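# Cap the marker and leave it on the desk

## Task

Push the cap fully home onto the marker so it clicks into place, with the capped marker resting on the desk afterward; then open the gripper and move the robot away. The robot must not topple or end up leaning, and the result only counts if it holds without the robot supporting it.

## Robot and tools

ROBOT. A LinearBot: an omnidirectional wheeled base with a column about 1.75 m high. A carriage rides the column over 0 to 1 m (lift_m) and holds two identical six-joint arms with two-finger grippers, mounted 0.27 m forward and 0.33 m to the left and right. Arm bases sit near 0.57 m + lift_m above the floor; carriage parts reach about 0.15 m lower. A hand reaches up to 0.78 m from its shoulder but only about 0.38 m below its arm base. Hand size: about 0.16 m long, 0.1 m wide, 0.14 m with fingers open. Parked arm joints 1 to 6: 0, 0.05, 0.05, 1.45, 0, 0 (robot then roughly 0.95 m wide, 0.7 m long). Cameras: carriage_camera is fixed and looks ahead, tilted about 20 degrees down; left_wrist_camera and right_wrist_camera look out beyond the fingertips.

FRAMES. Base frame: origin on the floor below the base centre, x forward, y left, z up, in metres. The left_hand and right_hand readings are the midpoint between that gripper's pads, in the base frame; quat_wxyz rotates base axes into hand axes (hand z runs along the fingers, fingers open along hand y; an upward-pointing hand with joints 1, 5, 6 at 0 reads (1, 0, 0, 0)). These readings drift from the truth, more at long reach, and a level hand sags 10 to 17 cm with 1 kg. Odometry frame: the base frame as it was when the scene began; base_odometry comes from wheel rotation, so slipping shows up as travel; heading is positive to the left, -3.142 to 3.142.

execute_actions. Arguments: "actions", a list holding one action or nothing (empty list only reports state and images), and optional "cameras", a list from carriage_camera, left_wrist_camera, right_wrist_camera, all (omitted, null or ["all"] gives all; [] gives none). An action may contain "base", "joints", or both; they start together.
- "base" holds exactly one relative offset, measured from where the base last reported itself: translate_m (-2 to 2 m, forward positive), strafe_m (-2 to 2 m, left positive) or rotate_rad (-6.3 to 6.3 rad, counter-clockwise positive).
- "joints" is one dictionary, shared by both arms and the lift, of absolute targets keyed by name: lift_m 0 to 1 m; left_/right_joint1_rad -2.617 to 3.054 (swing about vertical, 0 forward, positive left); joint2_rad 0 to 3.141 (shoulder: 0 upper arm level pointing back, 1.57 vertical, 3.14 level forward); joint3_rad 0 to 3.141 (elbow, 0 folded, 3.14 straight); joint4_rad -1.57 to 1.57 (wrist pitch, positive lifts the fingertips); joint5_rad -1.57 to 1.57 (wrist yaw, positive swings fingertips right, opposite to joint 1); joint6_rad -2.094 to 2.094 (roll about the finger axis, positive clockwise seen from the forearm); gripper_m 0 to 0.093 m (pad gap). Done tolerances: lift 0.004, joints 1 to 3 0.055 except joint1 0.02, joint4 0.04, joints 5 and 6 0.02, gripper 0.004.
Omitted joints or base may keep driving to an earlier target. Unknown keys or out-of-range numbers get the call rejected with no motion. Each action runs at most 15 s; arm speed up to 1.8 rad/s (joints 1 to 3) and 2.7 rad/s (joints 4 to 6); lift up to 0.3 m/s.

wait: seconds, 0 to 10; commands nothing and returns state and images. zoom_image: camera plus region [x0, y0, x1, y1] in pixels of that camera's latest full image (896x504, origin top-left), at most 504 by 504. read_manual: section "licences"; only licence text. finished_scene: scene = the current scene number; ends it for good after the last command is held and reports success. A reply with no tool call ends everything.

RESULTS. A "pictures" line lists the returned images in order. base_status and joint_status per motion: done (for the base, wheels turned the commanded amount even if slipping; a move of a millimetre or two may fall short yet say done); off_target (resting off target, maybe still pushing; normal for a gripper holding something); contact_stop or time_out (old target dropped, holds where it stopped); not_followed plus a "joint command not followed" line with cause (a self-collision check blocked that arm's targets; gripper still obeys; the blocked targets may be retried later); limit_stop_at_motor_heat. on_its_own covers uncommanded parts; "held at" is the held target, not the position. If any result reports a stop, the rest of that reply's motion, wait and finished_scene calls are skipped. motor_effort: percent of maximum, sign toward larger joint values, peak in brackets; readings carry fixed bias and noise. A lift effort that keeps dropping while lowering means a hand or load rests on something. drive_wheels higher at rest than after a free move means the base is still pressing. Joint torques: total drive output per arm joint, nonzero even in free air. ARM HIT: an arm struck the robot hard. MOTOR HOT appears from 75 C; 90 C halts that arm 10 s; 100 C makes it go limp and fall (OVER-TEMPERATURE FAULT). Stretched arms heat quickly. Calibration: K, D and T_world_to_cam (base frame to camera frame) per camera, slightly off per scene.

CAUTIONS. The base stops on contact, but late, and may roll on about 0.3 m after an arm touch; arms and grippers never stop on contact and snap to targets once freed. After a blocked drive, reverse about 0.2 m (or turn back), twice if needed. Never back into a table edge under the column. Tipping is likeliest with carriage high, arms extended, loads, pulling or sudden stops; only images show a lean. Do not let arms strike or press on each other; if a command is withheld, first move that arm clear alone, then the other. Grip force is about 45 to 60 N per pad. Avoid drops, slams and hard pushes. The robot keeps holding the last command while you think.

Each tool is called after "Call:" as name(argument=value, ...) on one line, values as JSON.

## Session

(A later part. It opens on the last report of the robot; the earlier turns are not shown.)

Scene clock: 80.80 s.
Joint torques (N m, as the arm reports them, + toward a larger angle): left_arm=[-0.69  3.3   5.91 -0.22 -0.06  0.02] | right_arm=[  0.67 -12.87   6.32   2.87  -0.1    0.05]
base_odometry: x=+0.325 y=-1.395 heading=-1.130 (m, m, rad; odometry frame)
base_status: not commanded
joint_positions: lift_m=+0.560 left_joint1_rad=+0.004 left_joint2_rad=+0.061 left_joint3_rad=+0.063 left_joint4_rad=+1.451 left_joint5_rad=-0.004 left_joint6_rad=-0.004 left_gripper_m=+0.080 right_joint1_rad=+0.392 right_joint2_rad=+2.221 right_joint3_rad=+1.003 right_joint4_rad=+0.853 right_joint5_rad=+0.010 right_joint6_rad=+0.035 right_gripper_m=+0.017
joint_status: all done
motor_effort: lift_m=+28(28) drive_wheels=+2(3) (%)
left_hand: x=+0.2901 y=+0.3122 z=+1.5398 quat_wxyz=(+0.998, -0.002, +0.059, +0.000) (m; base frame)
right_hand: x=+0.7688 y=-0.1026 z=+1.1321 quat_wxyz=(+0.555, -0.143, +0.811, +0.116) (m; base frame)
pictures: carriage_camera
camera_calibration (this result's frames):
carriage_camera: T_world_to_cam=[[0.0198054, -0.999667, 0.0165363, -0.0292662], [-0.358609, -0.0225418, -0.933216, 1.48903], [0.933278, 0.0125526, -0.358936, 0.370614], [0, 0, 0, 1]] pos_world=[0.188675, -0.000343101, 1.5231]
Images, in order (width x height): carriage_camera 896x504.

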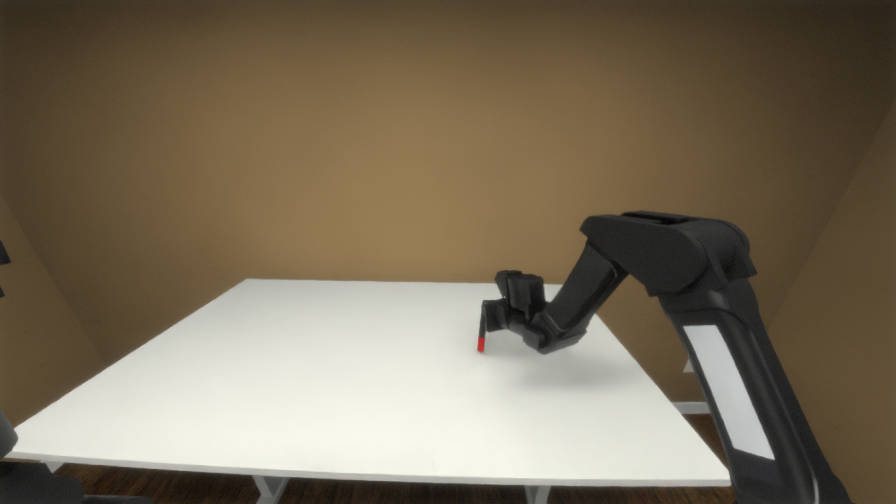

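Call:
execute_actions(actions=[{"joints":{"lift_m":0.61,"right_joint5_rad":-0.36,"right_joint6_rad":1.57,"right_joint1_rad":0.25}}], cameras=[])

Call:
execute_actions(actions=[{"joints":{"right_joint2_rad":2.5,"right_joint3_rad":1.583,"right_joint4_rad":-0.65,"lift_m":0.58}}])

Scene clock: 84.53 s.
Joint torques (N m, as the arm reports them, + toward a larger angle): left_arm=[-0.72  3.3   6.13 -0.19 -0.05  0.03] | right_arm=[  0.45 -12.82   6.28   2.64  -0.15   0.08]
base_odometry: x=+0.325 y=-1.395 heading=-1.130 (m, m, rad; odometry frame)
base_status: not commanded
joint_positions: lift_m=+0.610 left_joint1_rad=+0.004 left_joint2_rad=+0.061 left_joint3_rad=+0.060 left_joint4_rad=+1.450 left_joint5_rad=-0.003 left_joint6_rad=-0.004 left_gripper_m=+0.080 right_joint1_rad=+0.245 right_joint2_rad=+2.221 right_joint3_rad=+1.003 right_joint4_rad=+0.868 right_joint5_rad=-0.350 right_joint6_rad=+1.563 right_gripper_m=+0.017
joint_status: all done
motor_effort: lift_m=+33(40) drive_wheels=+3(3) (%)
left_hand: x=+0.2908 y=+0.3120 z=+1.5888 quat_wxyz=(+0.998, -0.002, +0.061, +0.000) (m; base frame)
right_hand: x=+0.7710 y=-0.1227 z=+1.1889 quat_wxyz=(+0.237, +0.415, +0.699, +0.532) (m; base frame)
pictures: none
No camera images: the call's "cameras" was empty. Leave "cameras" out to get every camera's image.

Scene clock: 86.23 s.
Joint torques (N m, as the arm reports them, + toward a larger angle): left_arm=[-0.7   3.22  6.15 -0.17 -0.09  0.02] | right_arm=[  0.37 -15.07   6.41   0.36  -0.22   0.15]
base_odometry: x=+0.325 y=-1.395 heading=-1.130 (m, m, rad; odometry frame)
base_status: not commanded
joint_positions: lift_m=+0.580 left_joint1_rad=+0.004 left_joint2_rad=+0.061 left_joint3_rad=+0.059 left_joint4_rad=+1.450 left_joint5_rad=-0.002 left_joint6_rad=-0.004 left_gripper_m=+0.080 right_joint1_rad=+0.245 right_joint2_rad=+2.506 right_joint3_rad=+1.579 right_joint4_rad=-0.641 right_joint5_rad=-0.351 right_joint6_rad=+1.564 right_gripper_m=+0.017
joint_status: all done
motor_effort: lift_m=+28(29) drive_wheels=+3(3) (%)
left_hand: x=+0.2913 y=+0.3119 z=+1.5587 quat_wxyz=(+0.998, -0.001, +0.061, +0.000) (m; base frame)
right_hand: x=+0.6607 y=-0.1501 z=+1.0006 quat_wxyz=(-0.136, +0.603, +0.778, +0.109) (m; base frame)
pictures: carriage_camera, left_wrist_camera, right_wrist_camera
camera_calibration (this result's frames):
carriage_camera: T_world_to_cam=[[0.0198054, -0.999667, 0.0165363, -0.029596], [-0.358609, -0.0225418, -0.933216, 1.50765], [0.933278, 0.0125526, -0.358936, 0.377774], [0, 0, 0, 1]] pos_world=[0.188675, -0.000343101, 1.54305]
left_wrist_camera: T_world_to_cam=[[-0.0174125, -0.998913, 0.0432423, 0.253767], [0.771336, -0.040939, -0.63511, 0.789008], [0.63619, 0.0222955, 0.77121, -1.27204], [0, 0, 0, 1]] pos_world=[0.205086, 0.314153, 1.47114]
right_wrist_camera: T_world_to_cam=[[-0.966147, -0.256569, 0.027055, 0.568673], [-0.115095, 0.522493, 0.84484, -0.688754], [-0.230896, 0.813125, -0.534335, 0.935677], [0, 0, 0, 1]] pos_world=[0.686193, -0.25505, 1.06647]
Images, in order (width x height): carriage_camera 896x504, left_wrist_camera 896x504, right_wrist_camera 896x504.

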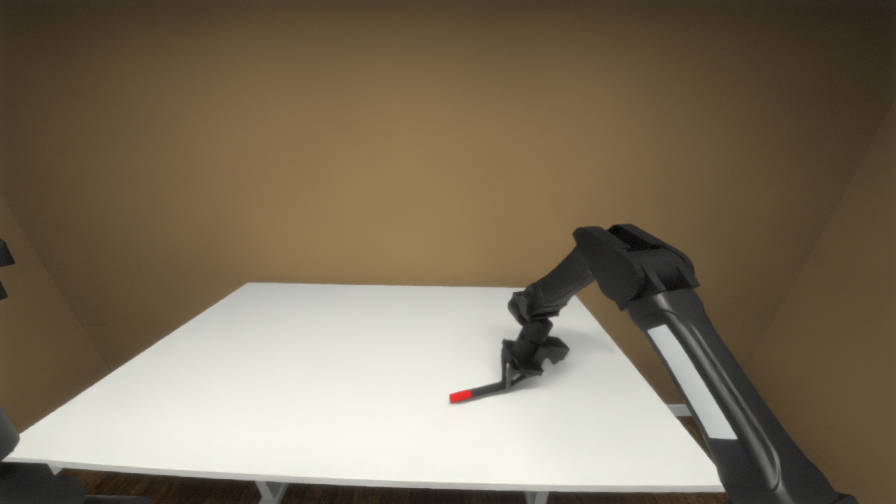

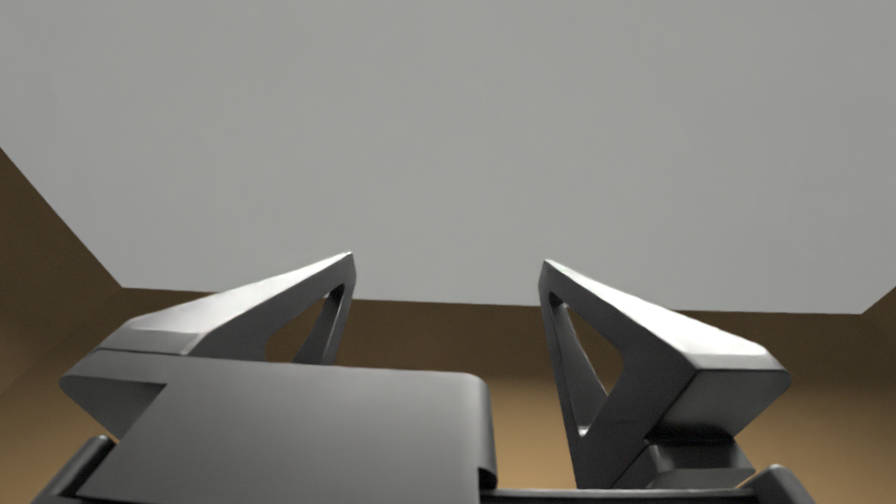

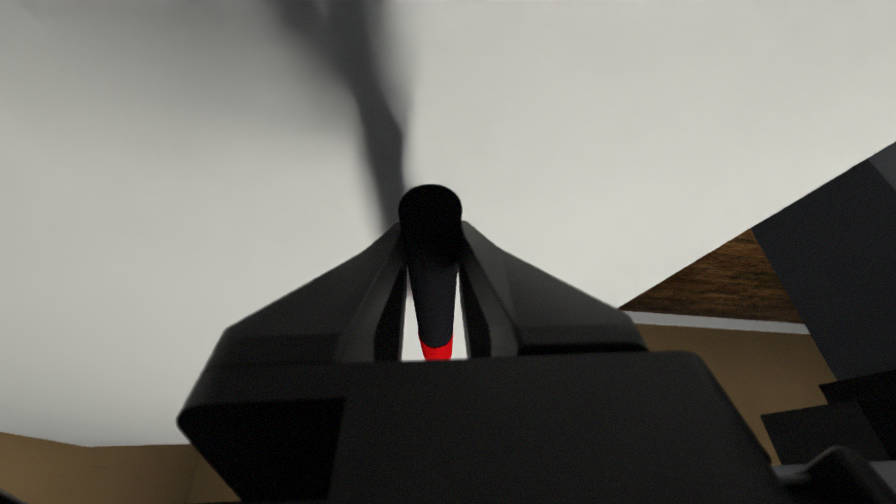

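Call:
execute_actions(actions=[{"joints":{"lift_m":0.545}}], cameras=[])

Call:
execute_actions(actions=[{"joints":{"right_gripper_m":0.06}}], cameras=[])

Call:
execute_actions(actions=[{"joints":{"lift_m":0.62}}], cameras=[])

Call:
execute_actions(actions=[{"base":{"translate_m":-0.25},"joints":{"right_joint1_rad":0,"right_joint2_rad":0.05,"right_joint3_rad":0.05,"right_joint4_rad":1.45,"right_joint5_rad":0,"right_joint6_rad":0}}], cameras=["carriage_camera"])

Call:
zoom_image(camera="carriage_camera", region=[430,320,530,390])

Scene clock: 89.17 s.
Joint torques (N m, as the arm reports them, + toward a larger angle): left_arm=[-0.72  3.29  6.16 -0.21 -0.08  0.03] | right_arm=[  0.46 -15.     6.41   0.41  -0.14   0.15]
base_odometry: x=+0.325 y=-1.395 heading=-1.130 (m, m, rad; odometry frame)
base_status: not commanded
joint_positions: lift_m=+0.545 left_joint1_rad=+0.004 left_joint2_rad=+0.061 left_joint3_rad=+0.059 left_joint4_rad=+1.450 left_joint5_rad=-0.002 left_joint6_rad=-0.004 left_gripper_m=+0.080 right_joint1_rad=+0.245 right_joint2_rad=+2.504 right_joint3_rad=+1.579 right_joint4_rad=-0.645 right_joint5_rad=-0.357 right_joint6_rad=+1.565 right_gripper_m=+0.017
joint_status: all done
motor_effort: lift_m=+29(30) drive_wheels=+3(3) (%)
left_hand: x=+0.2913 y=+0.3119 z=+1.5237 quat_wxyz=(+0.998, -0.001, +0.061, +0.000) (m; base frame)
right_hand: x=+0.6600 y=-0.1493 z=+0.9665 quat_wxyz=(-0.139, +0.603, +0.778, +0.110) (m; base frame)
pictures: none
No camera images: the call's "cameras" was empty. Leave "cameras" out to get every camera's image.

Scene clock: 89.80 s.
Joint torques (N m, as the arm reports them, + toward a larger angle): left_arm=[-0.74  3.25  6.24 -0.2  -0.07  0.02] | right_arm=[  0.4  -14.99   6.43   0.39  -0.17   0.15]
base_odometry: x=+0.325 y=-1.395 heading=-1.130 (m, m, rad; odometry frame)
base_status: not commanded
joint_positions: lift_m=+0.545 left_joint1_rad=+0.004 left_joint2_rad=+0.061 left_joint3_rad=+0.059 left_joint4_rad=+1.450 left_joint5_rad=-0.002 left_joint6_rad=-0.004 left_gripper_m=+0.080 right_joint1_rad=+0.245 right_joint2_rad=+2.504 right_joint3_rad=+1.579 right_joint4_rad=-0.645 right_joint5_rad=-0.357 right_joint6_rad=+1.565 right_gripper_m=+0.060
joint_status: all done
motor_effort: lift_m=+29(28) drive_wheels=+3(3) (%)
left_hand: x=+0.2913 y=+0.3119 z=+1.5237 quat_wxyz=(+0.998, -0.001, +0.061, +0.000) (m; base frame)
right_hand: x=+0.6600 y=-0.1493 z=+0.9665 quat_wxyz=(-0.139, +0.603, +0.778, +0.110) (m; base frame)
pictures: none
No camera images: the call's "cameras" was empty. Leave "cameras" out to get every camera's image.

Scene clock: 90.63 s.
Joint torques (N m, as the arm reports them, + toward a larger angle): left_arm=[-0.67  3.26  6.16 -0.19 -0.08  0.04] | right_arm=[  0.59 -14.64   6.41   0.41  -0.17   0.13]
base_odometry: x=+0.325 y=-1.395 heading=-1.130 (m, m, rad; odometry frame)
base_status: not commanded
joint_positions: lift_m=+0.620 left_joint1_rad=+0.004 left_joint2_rad=+0.061 left_joint3_rad=+0.059 left_joint4_rad=+1.450 left_joint5_rad=-0.002 left_joint6_rad=-0.004 left_gripper_m=+0.080 right_joint1_rad=+0.245 right_joint2_rad=+2.501 right_joint3_rad=+1.579 right_joint4_rad=-0.647 right_joint5_rad=-0.357 right_joint6_rad=+1.565 right_gripper_m=+0.060
joint_status: all done
motor_effort: lift_m=+33(40) drive_wheels=+3(3) (%)
left_hand: x=+0.2914 y=+0.3118 z=+1.5983 quat_wxyz=(+0.998, -0.001, +0.061, +0.000) (m; base frame)
right_hand: x=+0.6603 y=-0.1492 z=+1.0426 quat_wxyz=(-0.139, +0.603, +0.778, +0.111) (m; base frame)
pictures: none
No camera images: the call's "cameras" was empty. Leave "cameras" out to get every camera's image.

Scene clock: 92.93 s.
Joint torques (N m, as the arm reports them, + toward a larger angle): left_arm=[-0.71  3.2   6.24 -0.21 -0.07  0.03] | right_arm=[ 0.48  3.52  5.17 -0.25  0.07  0.05]
base_odometry: x=+0.219 y=-1.169 heading=-1.131 (m, m, rad; odometry frame)
base_status: done
joint_positions: lift_m=+0.620 left_joint1_rad=+0.004 left_joint2_rad=+0.061 left_joint3_rad=+0.059 left_joint4_rad=+1.449 left_joint5_rad=-0.002 left_joint6_rad=-0.004 left_gripper_m=+0.080 right_joint1_rad=-0.005 right_joint2_rad=+0.064 right_joint3_rad=+0.069 right_joint4_rad=+1.457 right_joint5_rad=-0.004 right_joint6_rad=+0.006 right_gripper_m=+0.060
joint_status: all done
motor_effort: lift_m=+33(33) drive_wheels=+0(17) (%)
left_hand: x=+0.2916 y=+0.3118 z=+1.5983 quat_wxyz=(+0.998, -0.001, +0.062, +0.000) (m; base frame)
right_hand: x=+0.2876 y=-0.3109 z=+1.6013 quat_wxyz=(+0.999, -0.002, +0.055, +0.001) (m; base frame)
pictures: carriage_camera
camera_calibration (this result's frames):
carriage_camera: T_world_to_cam=[[0.0198054, -0.999667, 0.0165363, -0.0302522], [-0.358609, -0.0225418, -0.933216, 1.54468], [0.933278, 0.0125526, -0.358936, 0.392016], [0, 0, 0, 1]] pos_world=[0.188675, -0.000343101, 1.58273]
Images, in order (width x height): carriage_camera 896x504.

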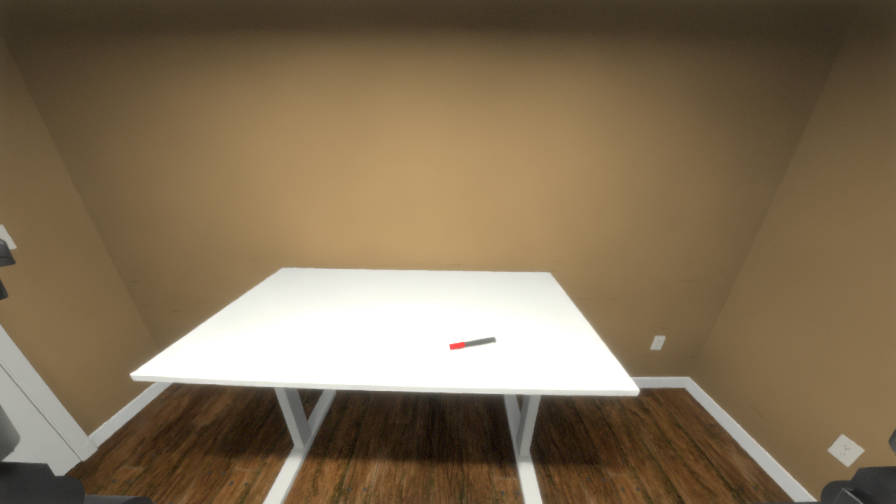

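Region (430, 320, 530, 390) of carriage_camera's 896x504 image, scaled by 5.040, with more detail than that image has; it fills the top 353 rows of this view, and the rest is white.

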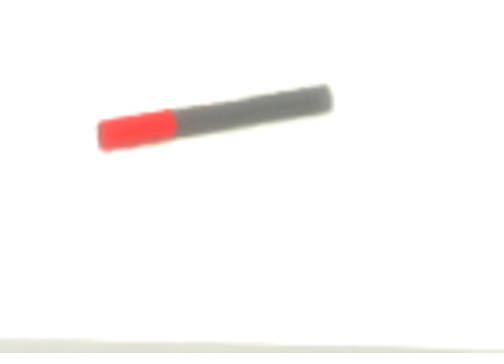

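Call:
finished_scene(scene=2)

The scene is finished: the task was done.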